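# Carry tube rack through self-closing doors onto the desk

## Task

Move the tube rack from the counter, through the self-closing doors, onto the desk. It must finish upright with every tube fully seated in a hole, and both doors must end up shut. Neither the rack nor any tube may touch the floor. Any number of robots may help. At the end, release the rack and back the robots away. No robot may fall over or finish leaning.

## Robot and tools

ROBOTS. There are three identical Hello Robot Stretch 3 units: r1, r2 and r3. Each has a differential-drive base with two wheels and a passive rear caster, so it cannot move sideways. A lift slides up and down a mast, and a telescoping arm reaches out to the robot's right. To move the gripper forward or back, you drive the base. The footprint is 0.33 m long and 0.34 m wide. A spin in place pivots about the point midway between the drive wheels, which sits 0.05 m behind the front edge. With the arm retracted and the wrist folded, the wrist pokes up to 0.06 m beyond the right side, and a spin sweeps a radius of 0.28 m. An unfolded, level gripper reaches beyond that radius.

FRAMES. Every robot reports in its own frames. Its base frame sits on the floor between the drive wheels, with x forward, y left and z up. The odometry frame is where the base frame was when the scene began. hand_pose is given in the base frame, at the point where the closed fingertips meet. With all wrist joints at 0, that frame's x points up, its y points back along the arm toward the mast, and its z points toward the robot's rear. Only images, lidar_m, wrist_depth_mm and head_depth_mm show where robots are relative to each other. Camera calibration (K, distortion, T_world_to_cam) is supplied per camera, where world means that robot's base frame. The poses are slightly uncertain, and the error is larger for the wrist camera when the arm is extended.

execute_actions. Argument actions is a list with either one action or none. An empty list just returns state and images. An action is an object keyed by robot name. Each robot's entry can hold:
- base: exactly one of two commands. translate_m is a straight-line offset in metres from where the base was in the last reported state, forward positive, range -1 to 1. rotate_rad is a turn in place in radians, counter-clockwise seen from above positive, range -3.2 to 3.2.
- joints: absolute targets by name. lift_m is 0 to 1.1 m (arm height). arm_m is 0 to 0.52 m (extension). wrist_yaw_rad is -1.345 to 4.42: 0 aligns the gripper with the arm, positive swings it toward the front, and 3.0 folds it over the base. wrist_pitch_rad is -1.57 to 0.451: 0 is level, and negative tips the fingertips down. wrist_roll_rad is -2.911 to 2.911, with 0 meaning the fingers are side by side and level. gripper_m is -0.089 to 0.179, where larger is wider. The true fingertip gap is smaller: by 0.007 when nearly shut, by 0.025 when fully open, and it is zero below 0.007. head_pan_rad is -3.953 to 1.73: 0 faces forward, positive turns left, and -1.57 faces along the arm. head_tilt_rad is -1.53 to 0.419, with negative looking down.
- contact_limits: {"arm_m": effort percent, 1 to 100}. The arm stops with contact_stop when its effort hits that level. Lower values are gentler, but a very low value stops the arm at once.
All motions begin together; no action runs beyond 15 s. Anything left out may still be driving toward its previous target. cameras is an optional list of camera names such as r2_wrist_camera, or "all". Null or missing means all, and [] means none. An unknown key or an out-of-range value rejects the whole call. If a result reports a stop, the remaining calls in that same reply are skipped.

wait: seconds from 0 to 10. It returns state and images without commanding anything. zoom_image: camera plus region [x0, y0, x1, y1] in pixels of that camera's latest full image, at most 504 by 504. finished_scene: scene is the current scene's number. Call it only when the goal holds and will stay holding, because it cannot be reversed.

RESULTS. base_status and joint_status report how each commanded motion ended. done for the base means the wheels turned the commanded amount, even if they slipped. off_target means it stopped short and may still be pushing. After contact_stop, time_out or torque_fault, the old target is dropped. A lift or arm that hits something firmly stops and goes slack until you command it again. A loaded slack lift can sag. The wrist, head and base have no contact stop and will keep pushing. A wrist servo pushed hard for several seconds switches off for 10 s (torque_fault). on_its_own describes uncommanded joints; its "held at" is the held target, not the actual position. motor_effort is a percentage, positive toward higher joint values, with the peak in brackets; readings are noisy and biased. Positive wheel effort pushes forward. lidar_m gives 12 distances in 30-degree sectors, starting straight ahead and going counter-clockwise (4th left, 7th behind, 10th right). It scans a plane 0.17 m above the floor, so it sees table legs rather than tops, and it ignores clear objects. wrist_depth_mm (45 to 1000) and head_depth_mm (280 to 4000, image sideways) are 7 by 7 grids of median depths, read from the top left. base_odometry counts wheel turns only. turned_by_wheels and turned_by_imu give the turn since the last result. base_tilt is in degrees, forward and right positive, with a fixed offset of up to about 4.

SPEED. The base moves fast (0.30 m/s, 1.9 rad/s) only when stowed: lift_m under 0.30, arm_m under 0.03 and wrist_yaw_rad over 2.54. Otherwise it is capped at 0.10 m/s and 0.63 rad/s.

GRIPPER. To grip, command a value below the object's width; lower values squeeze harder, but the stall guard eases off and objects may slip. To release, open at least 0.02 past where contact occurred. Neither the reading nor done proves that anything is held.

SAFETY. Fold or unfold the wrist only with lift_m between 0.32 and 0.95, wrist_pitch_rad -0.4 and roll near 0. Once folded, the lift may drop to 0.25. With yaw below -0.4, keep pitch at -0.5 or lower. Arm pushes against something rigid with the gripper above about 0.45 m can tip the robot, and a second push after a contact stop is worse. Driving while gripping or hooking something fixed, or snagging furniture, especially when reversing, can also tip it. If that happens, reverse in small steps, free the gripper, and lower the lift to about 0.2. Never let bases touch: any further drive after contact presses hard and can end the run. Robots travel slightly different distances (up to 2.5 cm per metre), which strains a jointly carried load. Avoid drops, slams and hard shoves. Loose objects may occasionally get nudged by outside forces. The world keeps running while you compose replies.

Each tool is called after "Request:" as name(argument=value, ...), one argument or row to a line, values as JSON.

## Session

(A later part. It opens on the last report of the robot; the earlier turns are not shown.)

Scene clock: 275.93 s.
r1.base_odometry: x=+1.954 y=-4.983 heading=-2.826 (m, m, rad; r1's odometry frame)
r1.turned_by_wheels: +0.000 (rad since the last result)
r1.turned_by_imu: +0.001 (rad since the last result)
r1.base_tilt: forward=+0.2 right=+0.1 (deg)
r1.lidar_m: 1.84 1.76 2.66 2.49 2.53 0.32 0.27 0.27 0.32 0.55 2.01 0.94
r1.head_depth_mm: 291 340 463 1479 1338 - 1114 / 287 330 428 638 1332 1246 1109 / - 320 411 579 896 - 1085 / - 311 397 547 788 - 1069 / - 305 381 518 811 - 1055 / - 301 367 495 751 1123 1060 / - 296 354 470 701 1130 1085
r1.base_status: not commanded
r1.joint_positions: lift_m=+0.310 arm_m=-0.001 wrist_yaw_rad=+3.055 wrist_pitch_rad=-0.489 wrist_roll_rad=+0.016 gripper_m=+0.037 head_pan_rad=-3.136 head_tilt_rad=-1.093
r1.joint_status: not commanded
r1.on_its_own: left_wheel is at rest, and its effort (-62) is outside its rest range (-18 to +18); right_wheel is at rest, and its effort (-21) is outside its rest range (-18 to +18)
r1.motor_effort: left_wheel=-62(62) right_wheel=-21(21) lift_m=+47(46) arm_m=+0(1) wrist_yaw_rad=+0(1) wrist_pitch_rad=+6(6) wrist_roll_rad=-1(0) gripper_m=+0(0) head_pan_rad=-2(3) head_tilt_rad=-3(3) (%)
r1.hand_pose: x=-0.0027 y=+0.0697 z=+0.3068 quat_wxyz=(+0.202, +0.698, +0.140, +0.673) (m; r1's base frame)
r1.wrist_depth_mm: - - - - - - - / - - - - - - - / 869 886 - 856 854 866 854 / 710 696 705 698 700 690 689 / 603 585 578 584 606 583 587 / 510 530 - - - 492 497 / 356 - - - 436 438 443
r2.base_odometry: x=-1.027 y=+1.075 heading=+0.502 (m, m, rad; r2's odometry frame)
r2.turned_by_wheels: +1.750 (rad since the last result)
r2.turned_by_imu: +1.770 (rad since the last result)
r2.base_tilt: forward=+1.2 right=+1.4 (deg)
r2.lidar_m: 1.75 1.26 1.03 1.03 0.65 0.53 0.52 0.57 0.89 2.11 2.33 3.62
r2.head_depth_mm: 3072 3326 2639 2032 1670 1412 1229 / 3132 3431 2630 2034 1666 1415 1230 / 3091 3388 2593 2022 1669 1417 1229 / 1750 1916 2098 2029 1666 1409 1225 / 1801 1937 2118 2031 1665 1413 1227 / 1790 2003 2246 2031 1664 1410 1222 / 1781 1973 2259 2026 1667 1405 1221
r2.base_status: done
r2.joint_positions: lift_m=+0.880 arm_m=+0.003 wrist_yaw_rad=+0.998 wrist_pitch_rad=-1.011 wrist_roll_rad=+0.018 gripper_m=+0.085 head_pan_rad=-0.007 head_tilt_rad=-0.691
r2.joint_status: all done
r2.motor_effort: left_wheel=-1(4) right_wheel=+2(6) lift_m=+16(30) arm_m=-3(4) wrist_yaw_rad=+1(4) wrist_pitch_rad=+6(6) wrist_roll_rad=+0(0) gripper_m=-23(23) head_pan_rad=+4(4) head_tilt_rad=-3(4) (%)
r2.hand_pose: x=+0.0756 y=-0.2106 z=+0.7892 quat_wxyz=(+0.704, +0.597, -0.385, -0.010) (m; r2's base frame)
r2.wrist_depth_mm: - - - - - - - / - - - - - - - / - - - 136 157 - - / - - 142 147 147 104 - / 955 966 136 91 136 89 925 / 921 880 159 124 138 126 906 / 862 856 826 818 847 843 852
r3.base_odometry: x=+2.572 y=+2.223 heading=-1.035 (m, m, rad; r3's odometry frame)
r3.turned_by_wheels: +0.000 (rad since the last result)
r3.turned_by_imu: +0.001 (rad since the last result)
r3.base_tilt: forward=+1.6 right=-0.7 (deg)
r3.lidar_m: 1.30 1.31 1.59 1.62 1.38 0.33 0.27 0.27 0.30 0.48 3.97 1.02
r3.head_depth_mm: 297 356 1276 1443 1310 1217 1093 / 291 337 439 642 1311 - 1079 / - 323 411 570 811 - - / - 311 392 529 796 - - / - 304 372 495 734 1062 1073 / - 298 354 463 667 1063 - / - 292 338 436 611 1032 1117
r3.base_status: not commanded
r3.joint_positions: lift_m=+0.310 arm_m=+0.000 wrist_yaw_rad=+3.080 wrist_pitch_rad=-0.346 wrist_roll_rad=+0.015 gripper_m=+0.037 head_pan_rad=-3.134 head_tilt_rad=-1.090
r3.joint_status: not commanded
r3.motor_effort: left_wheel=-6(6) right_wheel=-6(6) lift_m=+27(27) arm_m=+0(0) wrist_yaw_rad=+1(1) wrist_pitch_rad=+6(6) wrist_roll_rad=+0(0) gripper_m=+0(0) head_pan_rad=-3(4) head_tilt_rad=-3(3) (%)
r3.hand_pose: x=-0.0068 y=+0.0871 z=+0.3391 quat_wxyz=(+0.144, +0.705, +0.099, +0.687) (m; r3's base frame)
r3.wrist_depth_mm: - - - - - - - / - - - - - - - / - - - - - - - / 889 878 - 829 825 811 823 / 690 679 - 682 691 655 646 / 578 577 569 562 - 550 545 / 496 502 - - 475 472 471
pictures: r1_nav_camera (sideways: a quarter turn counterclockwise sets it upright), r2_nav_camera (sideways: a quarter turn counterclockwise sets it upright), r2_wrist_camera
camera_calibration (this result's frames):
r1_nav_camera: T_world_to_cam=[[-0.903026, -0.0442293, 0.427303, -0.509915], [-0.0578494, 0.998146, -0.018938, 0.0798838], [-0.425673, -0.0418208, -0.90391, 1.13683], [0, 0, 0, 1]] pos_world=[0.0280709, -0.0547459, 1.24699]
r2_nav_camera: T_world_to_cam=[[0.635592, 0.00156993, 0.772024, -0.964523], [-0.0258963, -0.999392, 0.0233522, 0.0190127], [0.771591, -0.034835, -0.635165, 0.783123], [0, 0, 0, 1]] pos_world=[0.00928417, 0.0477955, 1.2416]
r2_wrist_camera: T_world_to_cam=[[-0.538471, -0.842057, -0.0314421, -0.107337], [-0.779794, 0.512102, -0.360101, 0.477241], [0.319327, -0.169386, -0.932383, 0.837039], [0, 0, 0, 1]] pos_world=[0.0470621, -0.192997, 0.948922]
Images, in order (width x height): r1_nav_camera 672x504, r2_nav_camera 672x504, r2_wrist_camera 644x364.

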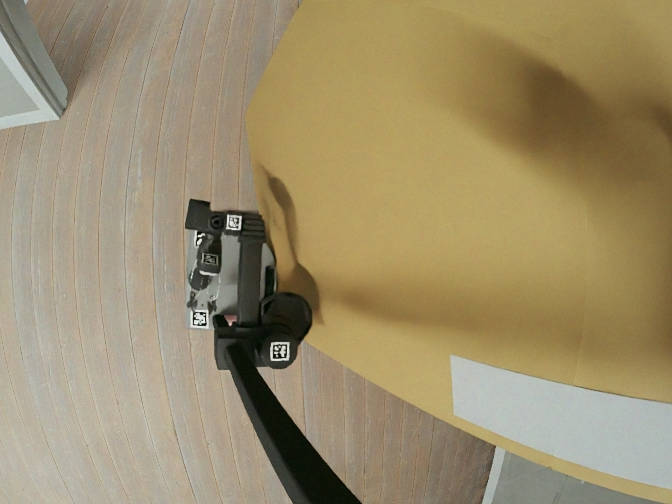

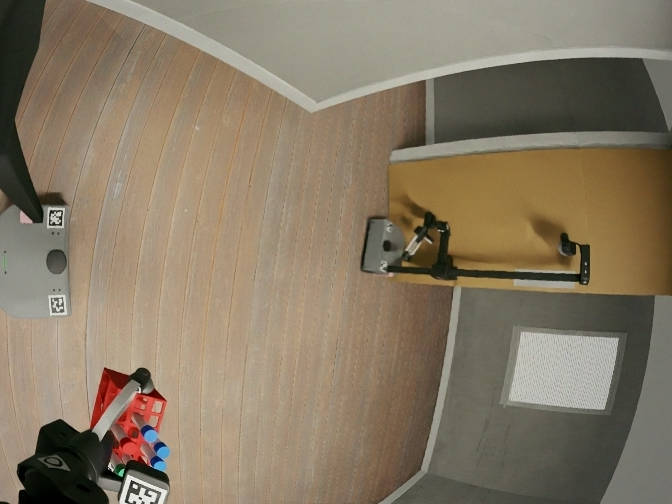

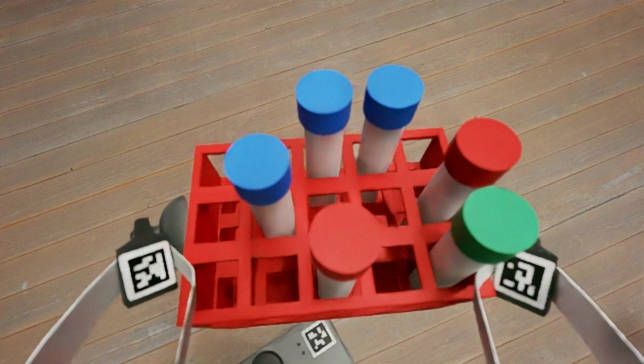

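Request:
execute_actions(
  actions=[
    {"r1":{"base":{"translate_m":0.01}},"r2":{"base":{"rotate_rad":0.29},"joints":{"wrist_yaw_rad":1.9}}},
  ],
  cameras=[],
)

Request:
execute_actions(
  actions=[
    {"r2":{"base":{"translate_m":1},"joints":{"head_tilt_rad":-1.0}}},
  ],
  cameras=[],
)

Request:
execute_actions(
  actions=[
    {"r2":{"base":{"translate_m":0.4}}},
  ],
  cameras=["r2_wrist_camera","r2_nav_camera"],
)

Request:
execute_actions(
  actions=[
    {"r2":{"base":{"rotate_rad":0.85}}},
  ],
  cameras=["r2_nav_camera"],
)

Scene clock: 286.73 s.
r1.base_odometry: x=+1.944 y=-4.986 heading=-2.826 (m, m, rad; r1's odometry frame)
r1.turned_by_wheels: +0.000 (rad since the last result)
r1.turned_by_imu: +0.001 (rad since the last result)
r1.base_tilt: forward=+0.2 right=+0.2 (deg)
r1.lidar_m: 1.87 1.76 2.66 2.49 2.53 0.31 0.27 0.27 0.32 0.57 2.00 0.93
r1.head_depth_mm: 289 336 443 1479 1342 - 1120 / - 326 423 614 1330 1242 1101 / - 318 407 575 881 - 1078 / - 310 394 543 785 - 1062 / - 306 380 517 814 - 1061 / - 300 366 493 756 1130 1056 / - 297 354 472 704 1139 1085
r1.base_status: done
r1.joint_positions: lift_m=+0.310 arm_m=-0.001 wrist_yaw_rad=+3.055 wrist_pitch_rad=-0.489 wrist_roll_rad=+0.016 gripper_m=+0.037 head_pan_rad=-3.136 head_tilt_rad=-1.093
r1.joint_status: not commanded
r1.motor_effort: left_wheel=-8(50) right_wheel=-2(18) lift_m=+46(46) arm_m=+0(0) wrist_yaw_rad=+0(0) wrist_pitch_rad=+6(6) wrist_roll_rad=-1(0) gripper_m=-1(1) head_pan_rad=-2(2) head_tilt_rad=-3(3) (%)
r1.hand_pose: x=-0.0027 y=+0.0697 z=+0.3068 quat_wxyz=(+0.202, +0.698, +0.140, +0.673) (m; r1's base frame)
r1.wrist_depth_mm: - - - - - - - / - - - - - - - / 885 889 - 870 882 853 857 / 703 706 708 689 695 693 693 / 592 590 572 585 606 590 585 / 507 531 - - - 509 503 / 359 - - - 445 441 439
r2.base_odometry: x=-1.027 y=+1.075 heading=+0.792 (m, m, rad; r2's odometry frame)
r2.turned_by_wheels: +0.290 (rad since the last result)
r2.turned_by_imu: +0.293 (rad since the last result)
r2.base_tilt: forward=+1.1 right=+1.3 (deg)
r2.lidar_m: 1.75 1.09 1.03 0.81 0.56 0.52 0.53 0.69 2.11 2.16 2.83 1.75
r2.head_depth_mm: 1715 1853 2116 2017 1667 1411 1230 / 1760 1925 2118 1982 1678 1413 1225 / 1823 2013 2225 2032 1675 1409 1224 / 1855 2073 2344 2038 1664 1411 1228 / 1988 2265 2468 2033 1661 1413 1228 / 2738 3045 2606 2037 1658 1413 1229 / 2838 3111 2405 1693 1662 1416 1228
r2.base_status: done
r2.joint_positions: lift_m=+0.880 arm_m=+0.003 wrist_yaw_rad=+1.898 wrist_pitch_rad=-1.011 wrist_roll_rad=+0.018 gripper_m=+0.085 head_pan_rad=-0.007 head_tilt_rad=-0.691
r2.joint_status: all done
r2.motor_effort: left_wheel=-1(4) right_wheel=+3(6) lift_m=+16(16) arm_m=-3(3) wrist_yaw_rad=+3(2) wrist_pitch_rad=+6(6) wrist_roll_rad=+0(0) gripper_m=-24(23) head_pan_rad=+4(4) head_tilt_rad=-3(4) (%)
r2.hand_pose: x=+0.0881 y=-0.1109 z=+0.7892 quat_wxyz=(+0.638, +0.705, -0.087, +0.297) (m; r2's base frame)
r2.wrist_depth_mm: 930 - - - - - - / - - - - - - - / - - - 134 157 - - / - - 142 147 147 105 - / 980 968 136 91 136 89 933 / 897 886 159 125 138 126 894 / - 846 121 829 841 823 826
r3.base_odometry: x=+2.572 y=+2.223 heading=-1.035 (m, m, rad; r3's odometry frame)
r3.turned_by_wheels: +0.000 (rad since the last result)
r3.turned_by_imu: +0.001 (rad since the last result)
r3.base_tilt: forward=+1.7 right=-0.8 (deg)
r3.lidar_m: 1.31 1.31 1.60 1.63 1.38 0.33 0.27 0.27 0.30 0.48 3.98 1.02
r3.head_depth_mm: 298 356 1271 1452 1311 1212 1084 / 292 338 439 645 1313 - 1076 / - 323 412 571 810 - - / - 311 392 529 795 - - / - 305 373 492 734 1066 1077 / - 297 354 462 668 1060 - / - 292 339 437 612 1035 1116
r3.base_status: not commanded
r3.joint_positions: lift_m=+0.310 arm_m=+0.000 wrist_yaw_rad=+3.080 wrist_pitch_rad=-0.346 wrist_roll_rad=+0.015 gripper_m=+0.037 head_pan_rad=-3.134 head_tilt_rad=-1.090
r3.joint_status: not commanded
r3.motor_effort: left_wheel=-6(6) right_wheel=-8(6) lift_m=+26(27) arm_m=+0(0) wrist_yaw_rad=+0(0) wrist_pitch_rad=+5(6) wrist_roll_rad=+0(0) gripper_m=+0(0) head_pan_rad=-4(4) head_tilt_rad=-4(2) (%)
r3.hand_pose: x=-0.0068 y=+0.0871 z=+0.3391 quat_wxyz=(+0.144, +0.705, +0.099, +0.687) (m; r3's base frame)
r3.wrist_depth_mm: - - - - - - - / - - - - - - - / - - - - - - - / 872 860 - 829 843 833 798 / 694 690 - 667 695 660 652 / 584 573 569 560 - 548 552 / 497 505 - - 476 472 471
pictures: none
No camera images: the call's "cameras" was empty. Leave "cameras" out to get every camera's image.

Scene clock: 298.10 s.
r1.base_odometry: x=+1.944 y=-4.986 heading=-2.826 (m, m, rad; r1's odometry frame)
r1.turned_by_wheels: +0.000 (rad since the last result)
r1.turned_by_imu: +0.003 (rad since the last result)
r1.base_tilt: forward=+0.2 right=+0.1 (deg)
r1.lidar_m: 0.82 2.31 2.67 2.49 2.54 0.31 0.27 0.27 0.32 0.56 2.00 0.93
r1.head_depth_mm: 290 336 443 1477 1336 - 1121 / - 326 423 615 1330 1241 1110 / - 318 408 573 885 - 1082 / - 310 395 545 786 - 1061 / - 306 380 517 813 - 1058 / - 301 367 494 755 1129 1057 / - 297 355 472 703 1142 1081
r1.base_status: not commanded
r1.joint_positions: lift_m=+0.310 arm_m=-0.001 wrist_yaw_rad=+3.055 wrist_pitch_rad=-0.489 wrist_roll_rad=+0.016 gripper_m=+0.037 head_pan_rad=-3.136 head_tilt_rad=-1.093
r1.joint_status: not commanded
r1.motor_effort: left_wheel=-8(9) right_wheel=-2(2) lift_m=+46(46) arm_m=+0(1) wrist_yaw_rad=+0(1) wrist_pitch_rad=+6(6) wrist_roll_rad=+0(1) gripper_m=-1(0) head_pan_rad=-3(3) head_tilt_rad=-3(4) (%)
r1.hand_pose: x=-0.0027 y=+0.0697 z=+0.3068 quat_wxyz=(+0.202, +0.698, +0.140, +0.673) (m; r1's base frame)
r1.wrist_depth_mm: - - - - - - - / - - - - - - - / 876 857 - 845 862 838 859 / 692 709 713 706 688 689 698 / 594 596 578 585 598 583 591 / 506 526 - - - 500 500 / 355 - - - 440 443 439
r2.base_odometry: x=-0.324 y=+1.786 heading=+0.792 (m, m, rad; r2's odometry frame)
r2.turned_by_wheels: +0.000 (rad since the last result)
r2.turned_by_imu: +0.005 (rad since the last result)
r2.base_tilt: forward=+1.1 right=+1.3 (deg)
r2.lidar_m: 1.10 0.59 0.57 0.59 0.78 1.43 1.46 1.89 2.56 2.63 2.85 0.81
r2.head_depth_mm: 999 1160 1116 1334 1353 1240 414 / 1029 1194 1395 1418 1373 1239 402 / 1059 1237 1493 1534 1373 1233 440 / 1089 1276 1549 1535 1365 1234 1125 / 1163 1369 1657 1529 1369 1235 1125 / 1972 1994 1728 1528 1359 1230 1120 / 2065 1985 1740 1526 1357 1227 1125
r2.base_status: done
r2.joint_positions: lift_m=+0.880 arm_m=+0.003 wrist_yaw_rad=+1.898 wrist_pitch_rad=-1.011 wrist_roll_rad=+0.018 gripper_m=+0.085 head_pan_rad=-0.007 head_tilt_rad=-0.988
r2.joint_status: all done
r2.motor_effort: left_wheel=-1(3) right_wheel=+2(3) lift_m=+16(16) arm_m=-3(4) wrist_yaw_rad=+2(2) wrist_pitch_rad=+6(7) wrist_roll_rad=+0(0) gripper_m=-23(23) head_pan_rad=+4(5) head_tilt_rad=-6(25) (%)
r2.hand_pose: x=+0.0881 y=-0.1109 z=+0.7892 quat_wxyz=(+0.638, +0.705, -0.087, +0.297) (m; r2's base frame)
r2.wrist_depth_mm: 545 649 - - - - 829 / 595 707 - - - 962 886 / 657 811 - 134 157 876 - / 744 940 142 147 147 105 - / 854 959 136 91 136 89 932 / 905 879 158 124 138 126 877 / - 834 121 833 843 849 836
r3.base_odometry: x=+2.572 y=+2.223 heading=-1.035 (m, m, rad; r3's odometry frame)
r3.turned_by_wheels: +0.000 (rad since the last result)
r3.turned_by_imu: +0.002 (rad since the last result)
r3.base_tilt: forward=+1.8 right=-0.8 (deg)
r3.lidar_m: 1.30 1.31 1.59 1.63 1.38 0.33 0.27 0.27 0.30 0.48 3.98 1.02
r3.head_depth_mm: 298 355 1278 1431 1296 1224 1091 / 292 337 438 645 1302 - 1078 / - 323 412 569 811 - - / - 311 392 529 799 - - / - 304 372 493 734 1066 1073 / - 298 355 462 669 1063 - / - 293 338 436 614 1032 1114
r3.base_status: not commanded
r3.joint_positions: lift_m=+0.310 arm_m=+0.000 wrist_yaw_rad=+3.080 wrist_pitch_rad=-0.346 wrist_roll_rad=+0.015 gripper_m=+0.037 head_pan_rad=-3.134 head_tilt_rad=-1.090
r3.joint_status: not commanded
r3.motor_effort: left_wheel=-6(6) right_wheel=-7(7) lift_m=+26(27) arm_m=+0(1) wrist_yaw_rad=+0(0) wrist_pitch_rad=+5(6) wrist_roll_rad=+0(0) gripper_m=+0(0) head_pan_rad=-3(4) head_tilt_rad=-3(3) (%)
r3.hand_pose: x=-0.0068 y=+0.0871 z=+0.3391 quat_wxyz=(+0.144, +0.705, +0.099, +0.687) (m; r3's base frame)
r3.wrist_depth_mm: - - - - - - - / - - - - - - - / - - - - - - - / 877 869 - 842 833 812 800 / 702 689 - 681 688 656 648 / 589 571 577 564 - 556 548 / 489 509 - - 477 475 472
pictures: none
No camera images: the call's "cameras" was empty. Leave "cameras" out to get every camera's image.

Scene clock: 303.47 s.
r1.base_odometry: x=+1.944 y=-4.986 heading=-2.826 (m, m, rad; r1's odometry frame)
r1.turned_by_wheels: +0.000 (rad since the last result)
r1.turned_by_imu: +0.001 (rad since the last result)
r1.base_tilt: forward=+0.2 right=+0.1 (deg)
r1.lidar_m: 1.91 2.32 2.66 2.49 2.54 0.31 0.27 0.27 0.32 0.56 1.99 0.52
r1.head_depth_mm: 289 336 443 1473 1336 - 1118 / - 326 424 613 1328 1241 1107 / - 318 407 574 884 - 1079 / - 310 395 544 786 - 1062 / - 306 380 519 814 - 1054 / - 300 367 494 755 1126 1064 / - 296 355 471 705 1136 1079
r1.base_status: not commanded
r1.joint_positions: lift_m=+0.310 arm_m=-0.001 wrist_yaw_rad=+3.055 wrist_pitch_rad=-0.489 wrist_roll_rad=+0.016 gripper_m=+0.037 head_pan_rad=-3.136 head_tilt_rad=-1.093
r1.joint_status: not commanded
r1.motor_effort: left_wheel=-9(8) right_wheel=-1(1) lift_m=+46(46) arm_m=-1(0) wrist_yaw_rad=-2(1) wrist_pitch_rad=+7(7) wrist_roll_rad=+0(1) gripper_m=+0(1) head_pan_rad=-3(2) head_tilt_rad=-3(3) (%)
r1.hand_pose: x=-0.0027 y=+0.0697 z=+0.3068 quat_wxyz=(+0.202, +0.698, +0.140, +0.673) (m; r1's base frame)
r1.wrist_depth_mm: - - - - - - - / - - - - - - - / 859 857 - 877 897 849 841 / 694 702 701 694 682 701 691 / 598 591 571 591 609 579 591 / 495 528 - - - 513 507 / 353 - - - 443 443 441
r2.base_odometry: x=-0.043 y=+2.071 heading=+0.791 (m, m, rad; r2's odometry frame)
r2.turned_by_wheels: +0.000 (rad since the last result)
r2.turned_by_imu: +0.002 (rad since the last result)
r2.base_tilt: forward=+1.1 right=+1.3 (deg)
r2.lidar_m: 0.72 1.79 1.92 0.42 0.53 1.29 1.83 2.38 2.75 2.82 0.52 0.71
r2.head_depth_mm: 639 739 876 1079 1145 1104 413 / 656 764 910 1133 1346 1226 402 / 675 789 948 1190 1372 1239 430 / 693 817 990 1249 1368 1236 1122 / 745 879 1088 1432 1366 1238 1123 / 824 1787 1691 1520 1364 1233 1123 / 1628 1905 1726 1525 1360 1225 1125
r2.base_status: done
r2.joint_positions: lift_m=+0.880 arm_m=+0.003 wrist_yaw_rad=+1.898 wrist_pitch_rad=-1.011 wrist_roll_rad=+0.018 gripper_m=+0.085 head_pan_rad=-0.007 head_tilt_rad=-0.988
r2.joint_status: not commanded
r2.motor_effort: left_wheel=-1(4) right_wheel=+2(5) lift_m=+16(16) arm_m=-4(3) wrist_yaw_rad=+1(2) wrist_pitch_rad=+6(6) wrist_roll_rad=+0(0) gripper_m=-23(23) head_pan_rad=+5(4) head_tilt_rad=-5(6) (%)
r2.hand_pose: x=+0.0881 y=-0.1109 z=+0.7892 quat_wxyz=(+0.638, +0.705, -0.087, +0.297) (m; r2's base frame)
r2.wrist_depth_mm: - - - - 757 624 535 / - - - - 801 698 567 / - - - 134 157 490 481 / 705 - 142 146 147 105 727 / 621 766 136 90 136 89 777 / 717 882 159 124 138 126 757 / - 836 121 839 840 847 846
r3.base_odometry: x=+2.572 y=+2.223 heading=-1.035 (m, m, rad; r3's odometry frame)
r3.turned_by_wheels: +0.000 (rad since the last result)
r3.turned_by_imu: +0.001 (rad since the last result)
r3.base_tilt: forward=+1.7 right=-0.8 (deg)
r3.lidar_m: 1.30 1.31 1.60 1.62 1.38 0.33 0.27 0.27 0.30 0.48 3.99 1.02
r3.head_depth_mm: 297 356 1280 1431 1304 1220 1087 / 292 337 439 645 1313 - 1082 / - 323 412 570 808 - - / - 311 392 530 797 - - / - 304 373 494 733 1069 1085 / - 298 354 463 669 1064 - / - 292 338 437 613 1037 1116
r3.base_status: not commanded
r3.joint_positions: lift_m=+0.310 arm_m=+0.000 wrist_yaw_rad=+3.080 wrist_pitch_rad=-0.346 wrist_roll_rad=+0.015 gripper_m=+0.037 head_pan_rad=-3.134 head_tilt_rad=-1.090
r3.joint_status: not commanded
r3.motor_effort: left_wheel=-6(6) right_wheel=-7(6) lift_m=+26(27) arm_m=+0(0) wrist_yaw_rad=+0(0) wrist_pitch_rad=+6(5) wrist_roll_rad=+0(0) gripper_m=+0(0) head_pan_rad=-3(4) head_tilt_rad=-4(3) (%)
r3.hand_pose: x=-0.0068 y=+0.0871 z=+0.3391 quat_wxyz=(+0.144, +0.705, +0.099, +0.687) (m; r3's base frame)
r3.wrist_depth_mm: - - - - - - - / - - - - - - - / - - - - - - - / 865 867 - 851 822 816 806 / 693 682 - 678 695 659 658 / 579 570 575 554 - 553 548 / 496 502 - - 481 478 471
pictures: r2_nav_camera (sideways: a quarter turn counterclockwise sets it upright), r2_wrist_camera
camera_calibration (this result's frames):
r2_nav_camera: T_world_to_cam=[[0.833396, 0.000279277, 0.552677, -0.679906], [-0.0181313, -0.999448, 0.0278458, 0.0131251], [0.552379, -0.0332273, -0.832931, 1.04164], [0, 0, 0, 1]] pos_world=[-0.00851382, 0.0479188, 1.24302]
r2_wrist_camera: T_world_to_cam=[[0.324652, -0.945311, -0.0314366, -0.104142], [-0.885943, -0.292288, -0.360101, 0.356078], [0.331219, 0.144759, -0.932383, 0.883723], [0, 0, 0, 1]] pos_world=[0.056569, -0.122296, 0.948919]
Images, in order (width x height): r2_nav_camera 672x504, r2_wrist_camera 644x364.

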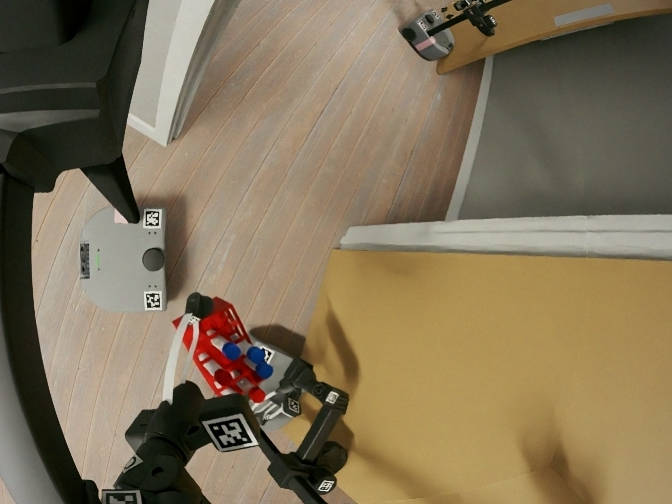

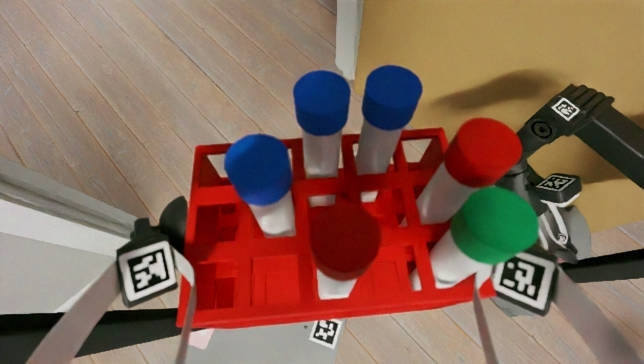

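Scene clock: 305.77 s.
r1.base_odometry: x=+1.944 y=-4.986 heading=-2.826 (m, m, rad; r1's odometry frame)
r1.turned_by_wheels: +0.000 (rad since the last result)
r1.turned_by_imu: +0.001 (rad since the last result)
r1.base_tilt: forward=+0.2 right=+0.2 (deg)
r1.lidar_m: 0.66 2.31 2.67 2.49 2.53 0.31 0.27 0.27 0.32 0.56 1.99 0.53
r1.head_depth_mm: 289 336 443 1477 1346 - 1115 / - 326 423 615 1320 1237 1111 / - 317 407 575 881 - 1080 / - 310 394 545 786 - 1063 / - 305 381 518 810 - 1056 / - 300 367 494 754 1130 1058 / - 296 355 472 704 1140 1082
r1.base_status: not commanded
r1.joint_positions: lift_m=+0.310 arm_m=-0.001 wrist_yaw_rad=+3.055 wrist_pitch_rad=-0.489 wrist_roll_rad=+0.016 gripper_m=+0.037 head_pan_rad=-3.136 head_tilt_rad=-1.093
r1.joint_status: not commanded
r1.motor_effort: left_wheel=-9(9) right_wheel=-2(2) lift_m=+46(46) arm_m=+0(1) wrist_yaw_rad=+0(1) wrist_pitch_rad=+6(6) wrist_roll_rad=-1(1) gripper_m=+0(1) head_pan_rad=-3(2) head_tilt_rad=-3(3) (%)
r1.hand_pose: x=-0.0027 y=+0.0697 z=+0.3068 quat_wxyz=(+0.202, +0.698, +0.140, +0.673) (m; r1's base frame)
r1.wrist_depth_mm: - - - - - - - / - - - - - - - / 881 863 - 866 876 842 865 / 700 702 707 704 696 698 707 / 588 584 568 582 604 583 586 / 498 535 - - - 505 501 / 356 - - - 444 443 441
r2.base_odometry: x=-0.043 y=+2.071 heading=+1.641 (m, m, rad; r2's odometry frame)
r2.turned_by_wheels: +0.850 (rad since the last result)
r2.turned_by_imu: +0.859 (rad since the last result)
r2.base_tilt: forward=+1.1 right=+1.3 (deg)
r2.lidar_m: 1.92 0.41 0.46 0.82 1.79 2.08 2.75 2.75 0.52 0.52 0.72 0.82
r2.head_depth_mm: 2227 2035 1759 1546 1374 1244 413 / 2372 2017 1747 1540 1370 1245 401 / 2061 2034 1746 1535 1364 1241 430 / 2038 2021 1741 1538 1364 1241 1127 / 2390 2003 1729 1529 1363 1233 1125 / 2375 2007 1731 1520 1356 1229 1119 / 2373 1989 1724 1519 1342 1080 1120
r2.base_status: done
r2.joint_positions: lift_m=+0.880 arm_m=+0.003 wrist_yaw_rad=+1.898 wrist_pitch_rad=-1.011 wrist_roll_rad=+0.018 gripper_m=+0.085 head_pan_rad=-0.007 head_tilt_rad=-0.988
r2.joint_status: not commanded
r2.motor_effort: left_wheel=-1(5) right_wheel=+2(6) lift_m=+16(16) arm_m=-4(5) wrist_yaw_rad=+2(1) wrist_pitch_rad=+6(6) wrist_roll_rad=+0(0) gripper_m=-24(23) head_pan_rad=+4(4) head_tilt_rad=-5(5) (%)
r2.hand_pose: x=+0.0881 y=-0.1109 z=+0.7892 quat_wxyz=(+0.638, +0.705, -0.087, +0.297) (m; r2's base frame)
r2.wrist_depth_mm: 499 480 - - - - - / 629 592 772 - - - - / 874 806 741 134 157 - 698 / - - 142 147 146 105 659 / 965 975 135 91 136 89 669 / 899 883 159 124 137 126 635 / - 822 121 822 856 834 725
r3.base_odometry: x=+2.572 y=+2.223 heading=-1.035 (m, m, rad; r3's odometry frame)
r3.turned_by_wheels: +0.000 (rad since the last result)
r3.turned_by_imu: +0.000 (rad since the last result)
r3.base_tilt: forward=+1.7 right=-0.7 (deg)
r3.lidar_m: 1.30 1.31 1.59 1.62 1.38 0.33 0.27 0.27 0.30 0.48 3.97 1.02
r3.head_depth_mm: 298 356 1270 1434 1305 1218 1091 / 291 338 437 645 1310 - 1084 / - 323 412 571 807 - - / - 311 391 530 796 - - / - 304 372 494 731 1073 1074 / - 298 354 462 667 1058 - / - 292 338 435 612 1036 1108
r3.base_status: not commanded
r3.joint_positions: lift_m=+0.310 arm_m=+0.000 wrist_yaw_rad=+3.080 wrist_pitch_rad=-0.346 wrist_roll_rad=+0.015 gripper_m=+0.037 head_pan_rad=-3.134 head_tilt_rad=-1.090
r3.joint_status: not commanded
r3.motor_effort: left_wheel=-6(6) right_wheel=-6(6) lift_m=+27(27) arm_m=+0(0) wrist_yaw_rad=+0(1) wrist_pitch_rad=+5(5) wrist_roll_rad=+0(0) gripper_m=+0(0) head_pan_rad=-4(4) head_tilt_rad=-4(4) (%)
r3.hand_pose: x=-0.0068 y=+0.0871 z=+0.3391 quat_wxyz=(+0.144, +0.705, +0.099, +0.687) (m; r3's base frame)
r3.wrist_depth_mm: - - - - - - - / - - - - - - - / - - - - - - - / 879 861 - 838 817 815 814 / 695 687 - 672 688 654 651 / 572 571 575 557 - 551 550 / 490 504 - - 481 477 475
pictures: r2_nav_camera (sideways: a quarter turn counterclockwise sets it upright)
camera_calibration (this result's frames):
r2_nav_camera: T_world_to_cam=[[0.833413, 0.000279278, 0.552651, -0.679873], [-0.0181303, -0.999448, 0.0278461, 0.0131247], [0.552353, -0.033227, -0.832948, 1.04167], [0, 0, 0, 1]] pos_world=[-0.00851566, 0.0479188, 1.24302]
Images, in order (width x height): r2_nav_camera 672x504.

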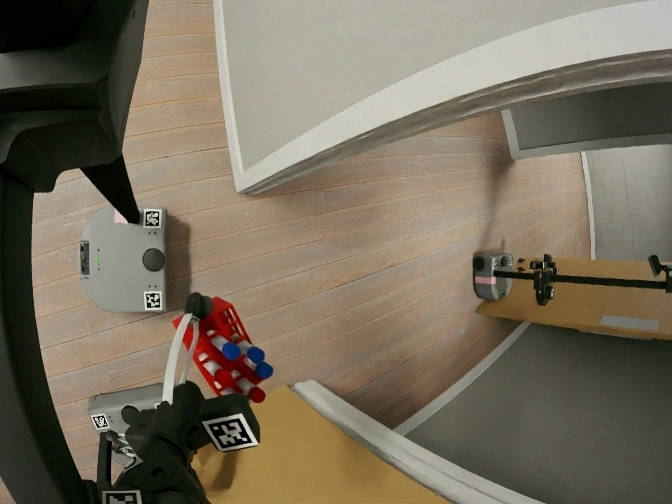

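Request:
execute_actions(
  actions=[
    {"r2":{"base":{"translate_m":0.75}}},
  ],
  cameras=[],
)

Request:
execute_actions(
  actions=[
    {"r2":{"base":{"rotate_rad":0.25}}},
  ],
  cameras=[],
)

Request:
execute_actions(
  actions=[
    {"r2":{"base":{"translate_m":0.75}},"r1":{"base":{"translate_m":0.6}}},
  ],
  cameras=["r2_nav_camera","r1_nav_camera"],
)

Scene clock: 320.67 s.
r1.base_odometry: x=+1.944 y=-4.986 heading=-2.826 (m, m, rad; r1's odometry frame)
r1.turned_by_wheels: +0.000 (rad since the last result)
r1.turned_by_imu: +0.003 (rad since the last result)
r1.base_tilt: forward=+0.2 right=+0.1 (deg)
r1.lidar_m: 1.92 2.32 2.66 2.49 2.54 0.32 0.27 0.27 0.32 0.56 1.01 0.93
r1.head_depth_mm: 290 336 443 1471 1338 - 1121 / - 326 423 613 1321 1243 1106 / - 318 407 573 881 - 1083 / - 309 394 544 785 - 1065 / - 305 380 519 814 - 1061 / - 300 367 495 757 1128 1059 / - 296 355 473 705 1138 1082
r1.base_status: not commanded
r1.joint_positions: lift_m=+0.310 arm_m=-0.001 wrist_yaw_rad=+3.055 wrist_pitch_rad=-0.489 wrist_roll_rad=+0.016 gripper_m=+0.037 head_pan_rad=-3.136 head_tilt_rad=-1.093
r1.joint_status: not commanded
r1.motor_effort: left_wheel=-9(8) right_wheel=-2(2) lift_m=+46(46) arm_m=+0(0) wrist_yaw_rad=-1(1) wrist_pitch_rad=+7(6) wrist_roll_rad=-1(1) gripper_m=+0(0) head_pan_rad=-3(2) head_tilt_rad=-3(4) (%)
r1.hand_pose: x=-0.0027 y=+0.0697 z=+0.3068 quat_wxyz=(+0.202, +0.698, +0.140, +0.673) (m; r1's base frame)
r1.wrist_depth_mm: - - - - - - - / - - - - - - - / 870 867 - 879 876 861 871 / 701 693 699 692 699 701 693 / 581 590 576 590 608 583 578 / 501 530 - - - 508 508 / 352 - - - 443 446 437
r2.base_odometry: x=-0.096 y=+2.819 heading=+1.641 (m, m, rad; r2's odometry frame)
r2.turned_by_wheels: +0.000 (rad since the last result)
r2.turned_by_imu: +0.003 (rad since the last result)
r2.base_tilt: forward=+1.1 right=+1.3 (deg)
r2.lidar_m: 1.17 1.83 1.09 0.95 0.40 0.40 3.48 1.01 0.59 0.57 1.14 1.28
r2.head_depth_mm: 1260 1978 1759 1549 1372 1242 414 / 1298 1463 1682 1541 1371 1239 402 / 1329 1613 1632 1534 1361 1240 430 / 1734 1675 1616 1532 1365 1230 1126 / 2377 1998 1735 1529 1364 1239 1126 / 2378 2015 1726 1525 1364 1238 1124 / 2364 1987 1736 1521 1354 1230 1124
r2.base_status: done
r2.joint_positions: lift_m=+0.880 arm_m=+0.003 wrist_yaw_rad=+1.898 wrist_pitch_rad=-1.011 wrist_roll_rad=+0.018 gripper_m=+0.085 head_pan_rad=-0.007 head_tilt_rad=-0.988
r2.joint_status: not commanded
r2.motor_effort: left_wheel=-1(3) right_wheel=+2(4) lift_m=+16(16) arm_m=-4(3) wrist_yaw_rad=+2(1) wrist_pitch_rad=+6(6) wrist_roll_rad=+0(0) gripper_m=-23(23) head_pan_rad=+4(5) head_tilt_rad=-6(6) (%)
r2.hand_pose: x=+0.0881 y=-0.1109 z=+0.7892 quat_wxyz=(+0.638, +0.705, -0.087, +0.297) (m; r2's base frame)
r2.wrist_depth_mm: - - - - - - - / - - - - - - - / - - - 134 157 - - / - - 142 147 147 104 - / 957 990 135 91 136 89 944 / 908 887 158 124 137 126 881 / - 845 121 817 836 830 844
r3.base_odometry: x=+2.572 y=+2.223 heading=-1.035 (m, m, rad; r3's odometry frame)
r3.turned_by_wheels: +0.000 (rad since the last result)
r3.turned_by_imu: +0.002 (rad since the last result)
r3.base_tilt: forward=+1.8 right=-0.7 (deg)
r3.lidar_m: 1.30 1.31 1.59 1.28 1.37 0.33 0.27 0.27 0.30 0.48 3.98 1.02
r3.head_depth_mm: 298 356 1270 1448 1299 1219 1087 / 291 337 438 642 1310 - 1075 / - 323 411 570 809 - - / - 311 392 529 796 - - / - 304 372 493 732 1075 1075 / - 298 355 462 668 1062 - / - 293 338 435 613 1037 1111
r3.base_status: not commanded
r3.joint_positions: lift_m=+0.310 arm_m=+0.000 wrist_yaw_rad=+3.080 wrist_pitch_rad=-0.346 wrist_roll_rad=+0.015 gripper_m=+0.037 head_pan_rad=-3.134 head_tilt_rad=-1.090
r3.joint_status: not commanded
r3.motor_effort: left_wheel=-6(6) right_wheel=-7(7) lift_m=+27(27) arm_m=+0(0) wrist_yaw_rad=+0(0) wrist_pitch_rad=+6(6) wrist_roll_rad=+0(0) gripper_m=+0(0) head_pan_rad=-5(4) head_tilt_rad=-4(3) (%)
r3.hand_pose: x=-0.0068 y=+0.0871 z=+0.3391 quat_wxyz=(+0.144, +0.705, +0.099, +0.687) (m; r3's base frame)
r3.wrist_depth_mm: - - - - - - - / - - - - - - - / - - - - - - - / 863 860 - 849 836 825 801 / 692 699 - 674 689 655 660 / 575 569 571 559 - 553 545 / 497 506 - - 477 472 474
pictures: none
No camera images: the call's "cameras" was empty. Leave "cameras" out to get every camera's image.

Scene clock: 322.33 s.
r1.base_odometry: x=+1.944 y=-4.986 heading=-2.826 (m, m, rad; r1's odometry frame)
r1.turned_by_wheels: +0.000 (rad since the last result)
r1.turned_by_imu: +0.000 (rad since the last result)
r1.base_tilt: forward=+0.2 right=+0.1 (deg)
r1.lidar_m: 1.91 2.32 2.66 2.49 2.53 0.31 0.27 0.27 0.32 0.57 1.01 0.93
r1.head_depth_mm: 290 336 444 1474 1341 - 1118 / - 326 424 613 1325 1239 1109 / - 318 407 574 881 - 1075 / - 310 394 544 784 - 1068 / - 306 380 517 814 - 1059 / - 300 367 494 757 1123 1062 / - 296 355 471 707 1140 1076
r1.base_status: not commanded
r1.joint_positions: lift_m=+0.310 arm_m=-0.001 wrist_yaw_rad=+3.055 wrist_pitch_rad=-0.489 wrist_roll_rad=+0.016 gripper_m=+0.037 head_pan_rad=-3.136 head_tilt_rad=-1.093
r1.joint_status: not commanded
r1.motor_effort: left_wheel=-9(9) right_wheel=-2(1) lift_m=+47(46) arm_m=+0(0) wrist_yaw_rad=+0(1) wrist_pitch_rad=+6(6) wrist_roll_rad=+0(1) gripper_m=+0(1) head_pan_rad=-2(3) head_tilt_rad=-4(3) (%)
r1.hand_pose: x=-0.0027 y=+0.0697 z=+0.3068 quat_wxyz=(+0.202, +0.698, +0.140, +0.673) (m; r1's base frame)
r1.wrist_depth_mm: - - - - - - - / - - - - - - - / 875 863 - 854 876 850 829 / 698 693 702 699 697 698 685 / 574 580 574 572 603 587 589 / 491 536 - - - 505 499 / 359 - - - 442 444 444
r2.base_odometry: x=-0.096 y=+2.819 heading=+1.891 (m, m, rad; r2's odometry frame)
r2.turned_by_wheels: +0.250 (rad since the last result)
r2.turned_by_imu: +0.252 (rad since the last result)
r2.base_tilt: forward=+1.1 right=+1.3 (deg)
r2.lidar_m: 1.30 1.33 0.98 0.82 0.42 2.79 1.03 0.71 0.57 0.92 1.19 1.17
r2.head_depth_mm: 1579 1255 1600 1547 1376 1246 413 / 2428 1987 1578 1539 1378 1241 401 / 2403 2032 1758 1538 1370 1235 431 / 2394 2017 1733 1534 1367 1237 1123 / 2390 2017 1739 1525 1367 1233 1126 / 2227 2004 1724 1527 1369 1235 1126 / 1936 1999 1729 1523 1360 1229 1117
r2.base_status: done
r2.joint_positions: lift_m=+0.880 arm_m=+0.003 wrist_yaw_rad=+1.898 wrist_pitch_rad=-1.011 wrist_roll_rad=+0.018 gripper_m=+0.085 head_pan_rad=-0.007 head_tilt_rad=-0.988
r2.joint_status: not commanded
r2.motor_effort: left_wheel=-1(5) right_wheel=+2(6) lift_m=+16(16) arm_m=-3(4) wrist_yaw_rad=+2(2) wrist_pitch_rad=+6(6) wrist_roll_rad=+0(0) gripper_m=-23(23) head_pan_rad=+5(5) head_tilt_rad=-6(5) (%)
r2.hand_pose: x=+0.0881 y=-0.1109 z=+0.7892 quat_wxyz=(+0.638, +0.705, -0.087, +0.297) (m; r2's base frame)
r2.wrist_depth_mm: 929 - - - - - - / - - - - - - - / - - - 134 157 - - / - - 142 147 147 104 - / 960 965 136 90 135 89 938 / 911 880 159 124 138 126 887 / - 836 121 831 840 842 814
r3.base_odometry: x=+2.572 y=+2.223 heading=-1.035 (m, m, rad; r3's odometry frame)
r3.turned_by_wheels: +0.000 (rad since the last result)
r3.turned_by_imu: +0.000 (rad since the last result)
r3.base_tilt: forward=+1.7 right=-0.8 (deg)
r3.lidar_m: 1.30 1.31 1.59 1.28 1.38 0.33 0.27 0.27 0.30 0.48 3.97 1.02
r3.head_depth_mm: 298 356 1269 1452 1306 1214 1085 / 292 338 438 643 1303 - 1077 / - 323 412 570 811 - - / - 311 391 528 794 - - / - 304 372 494 734 1068 1075 / - 298 354 463 668 1065 - / - 293 338 435 611 1030 1110
r3.base_status: not commanded
r3.joint_positions: lift_m=+0.310 arm_m=+0.000 wrist_yaw_rad=+3.080 wrist_pitch_rad=-0.346 wrist_roll_rad=+0.015 gripper_m=+0.037 head_pan_rad=-3.134 head_tilt_rad=-1.090
r3.joint_status: not commanded
r3.motor_effort: left_wheel=-6(6) right_wheel=-7(7) lift_m=+26(27) arm_m=+0(0) wrist_yaw_rad=+1(0) wrist_pitch_rad=+6(6) wrist_roll_rad=+0(0) gripper_m=+0(0) head_pan_rad=-3(4) head_tilt_rad=-5(4) (%)
r3.hand_pose: x=-0.0068 y=+0.0871 z=+0.3391 quat_wxyz=(+0.144, +0.705, +0.099, +0.687) (m; r3's base frame)
r3.wrist_depth_mm: - - - - - - - / - - - - - - - / - - - - - - - / 908 863 - 848 833 805 807 / 692 691 - 670 685 653 650 / 580 570 577 560 - 557 552 / 497 500 - - 481 471 476
pictures: none
No camera images: the call's "cameras" was empty. Leave "cameras" out to get every camera's image.

Scene clock: 331.20 s.
r1.base_odometry: x=+1.374 y=-5.173 heading=-2.826 (m, m, rad; r1's odometry frame)
r1.turned_by_wheels: +0.000 (rad since the last result)
r1.turned_by_imu: +0.002 (rad since the last result)
r1.base_tilt: forward=+0.2 right=+0.1 (deg)
r1.lidar_m: 1.69 1.71 2.16 2.55 2.59 2.62 0.28 0.37 1.05 0.60 0.60 0.79
r1.head_depth_mm: 2210 1895 1670 1479 1340 - 1119 / 2138 1836 1648 1471 1331 1248 1113 / - 305 405 1435 1335 - 1078 / - 320 401 540 787 - 1070 / 297 351 452 630 1038 - 1061 / 314 389 515 759 1249 1224 1057 / 341 435 597 949 1277 1180 1084
r1.base_status: done
r1.joint_positions: lift_m=+0.310 arm_m=-0.001 wrist_yaw_rad=+3.055 wrist_pitch_rad=-0.489 wrist_roll_rad=+0.016 gripper_m=+0.037 head_pan_rad=-3.136 head_tilt_rad=-1.093
r1.joint_status: not commanded
r1.motor_effort: left_wheel=-5(5) right_wheel=-10(9) lift_m=+46(46) arm_m=+0(0) wrist_yaw_rad=+0(1) wrist_pitch_rad=+6(6) wrist_roll_rad=-1(1) gripper_m=+0(0) head_pan_rad=-3(3) head_tilt_rad=-4(4) (%)
r1.hand_pose: x=-0.0027 y=+0.0697 z=+0.3068 quat_wxyz=(+0.202, +0.698, +0.140, +0.673) (m; r1's base frame)
r1.wrist_depth_mm: - - - - - - - / - - - - - - - / 854 870 - 846 863 845 836 / 698 715 700 687 696 698 697 / 590 592 576 582 610 589 578 / 509 530 - - - 502 498 / 463 - - - 444 442 441
r2.base_odometry: x=-0.332 y=+3.531 heading=+1.891 (m, m, rad; r2's odometry frame)
r2.turned_by_wheels: +0.000 (rad since the last result)
r2.turned_by_imu: +0.003 (rad since the last result)
r2.base_tilt: forward=+1.1 right=+1.4 (deg)
r2.lidar_m: 1.30 1.29 0.97 0.94 0.98 1.02 1.32 1.10 1.19 1.15 0.53 0.60
r2.head_depth_mm: 2397 2039 1626 1484 1194 1117 414 / 2409 2021 1748 1533 1348 1218 401 / 2391 2012 1733 1533 1370 1240 430 / 2388 2028 1743 1531 1371 1238 1127 / 2385 2019 1738 1528 1367 1233 1127 / 2389 2000 1708 1526 1361 1228 1123 / 1288 1419 1643 1523 1356 1231 1123
r2.base_status: done
r2.joint_positions: lift_m=+0.880 arm_m=+0.003 wrist_yaw_rad=+1.898 wrist_pitch_rad=-1.011 wrist_roll_rad=+0.018 gripper_m=+0.085 head_pan_rad=-0.007 head_tilt_rad=-0.988
r2.joint_status: not commanded
r2.motor_effort: left_wheel=-1(4) right_wheel=+2(4) lift_m=+16(16) arm_m=-4(4) wrist_yaw_rad=+2(2) wrist_pitch_rad=+6(6) wrist_roll_rad=+0(0) gripper_m=-23(23) head_pan_rad=+4(4) head_tilt_rad=-5(6) (%)
r2.hand_pose: x=+0.0881 y=-0.1109 z=+0.7892 quat_wxyz=(+0.638, +0.705, -0.087, +0.297) (m; r2's base frame)
r2.wrist_depth_mm: 916 - - - - - 622 / 993 - - - - - 572 / - - - 134 156 640 461 / - - 142 146 146 105 434 / 963 963 135 90 136 89 722 / 912 887 159 124 138 126 868 / - 825 121 818 859 837 832
r3.base_odometry: x=+2.572 y=+2.223 heading=-1.035 (m, m, rad; r3's odometry frame)
r3.turned_by_wheels: +0.000 (rad since the last result)
r3.turned_by_imu: +0.001 (rad since the last result)
r3.base_tilt: forward=+1.7 right=-0.8 (deg)
r3.lidar_m: 1.30 1.31 0.59 1.61 1.37 0.33 0.27 0.27 0.30 0.48 3.98 1.02
r3.head_depth_mm: 297 355 1267 1440 1304 1224 1090 / 292 338 438 644 1314 - 1076 / - 323 411 570 810 - - / - 311 392 531 797 - - / - 304 372 494 734 1071 1085 / - 298 354 462 666 1065 - / - 293 338 435 614 1029 1105
r3.base_status: not commanded
r3.joint_positions: lift_m=+0.310 arm_m=+0.000 wrist_yaw_rad=+3.080 wrist_pitch_rad=-0.346 wrist_roll_rad=+0.015 gripper_m=+0.037 head_pan_rad=-3.134 head_tilt_rad=-1.090
r3.joint_status: not commanded
r3.motor_effort: left_wheel=-6(6) right_wheel=-6(6) lift_m=+26(27) arm_m=+0(1) wrist_yaw_rad=+0(0) wrist_pitch_rad=+6(6) wrist_roll_rad=+0(0) gripper_m=+0(0) head_pan_rad=-3(4) head_tilt_rad=-3(3) (%)
r3.hand_pose: x=-0.0068 y=+0.0871 z=+0.3391 quat_wxyz=(+0.144, +0.705, +0.099, +0.687) (m; r3's base frame)
r3.wrist_depth_mm: - - - - - - - / - - - - - - - / - - - - 694 741 - / 869 865 - 790 662 745 805 / 697 690 - 669 690 663 654 / 579 577 580 555 - 555 546 / 489 506 - - 478 477 469
pictures: r1_nav_camera (sideways: a quarter turn counterclockwise sets it upright), r2_nav_camera (sideways: a quarter turn counterclockwise sets it upright)
camera_calibration (this result's frames):
r1_nav_camera: T_world_to_cam=[[-0.903026, -0.0442293, 0.427303, -0.509915], [-0.0578494, 0.998146, -0.018938, 0.0798838], [-0.425673, -0.0418208, -0.90391, 1.13683], [0, 0, 0, 1]] pos_world=[0.0280709, -0.0547459, 1.24699]
r2_nav_camera: T_world_to_cam=[[0.833448, 0.000279126, 0.552597, -0.679803], [-0.0181284, -0.999448, 0.0278468, 0.0131237], [0.5523, -0.0332266, -0.832983, 1.04171], [0, 0, 0, 1]] pos_world=[-0.00851944, 0.0479188, 1.24302]
Images, in order (width x height): r1_nav_camera 672x504, r2_nav_camera 672x504.

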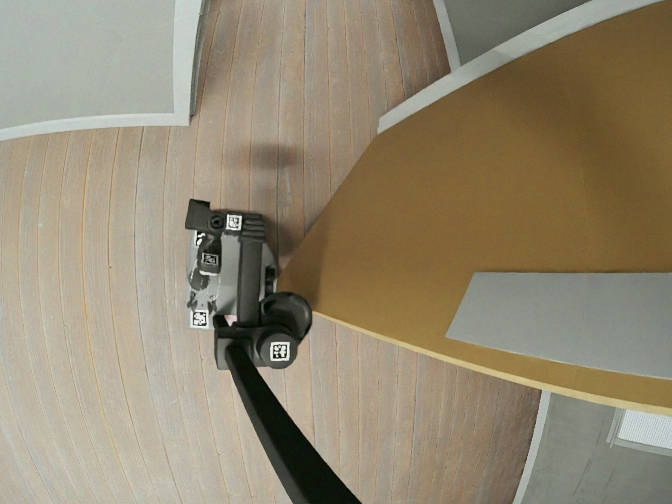

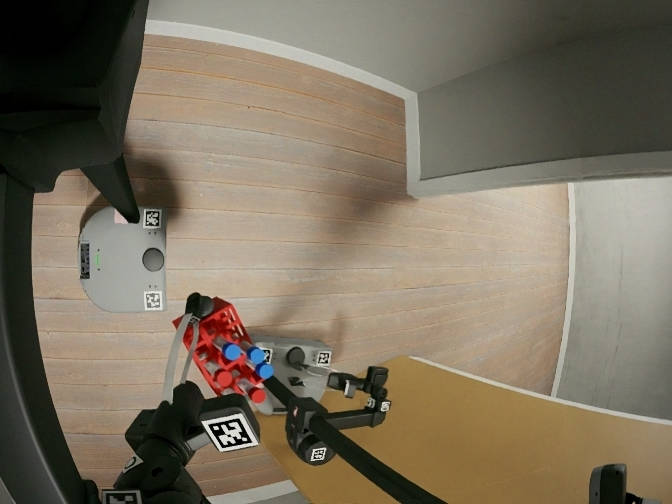

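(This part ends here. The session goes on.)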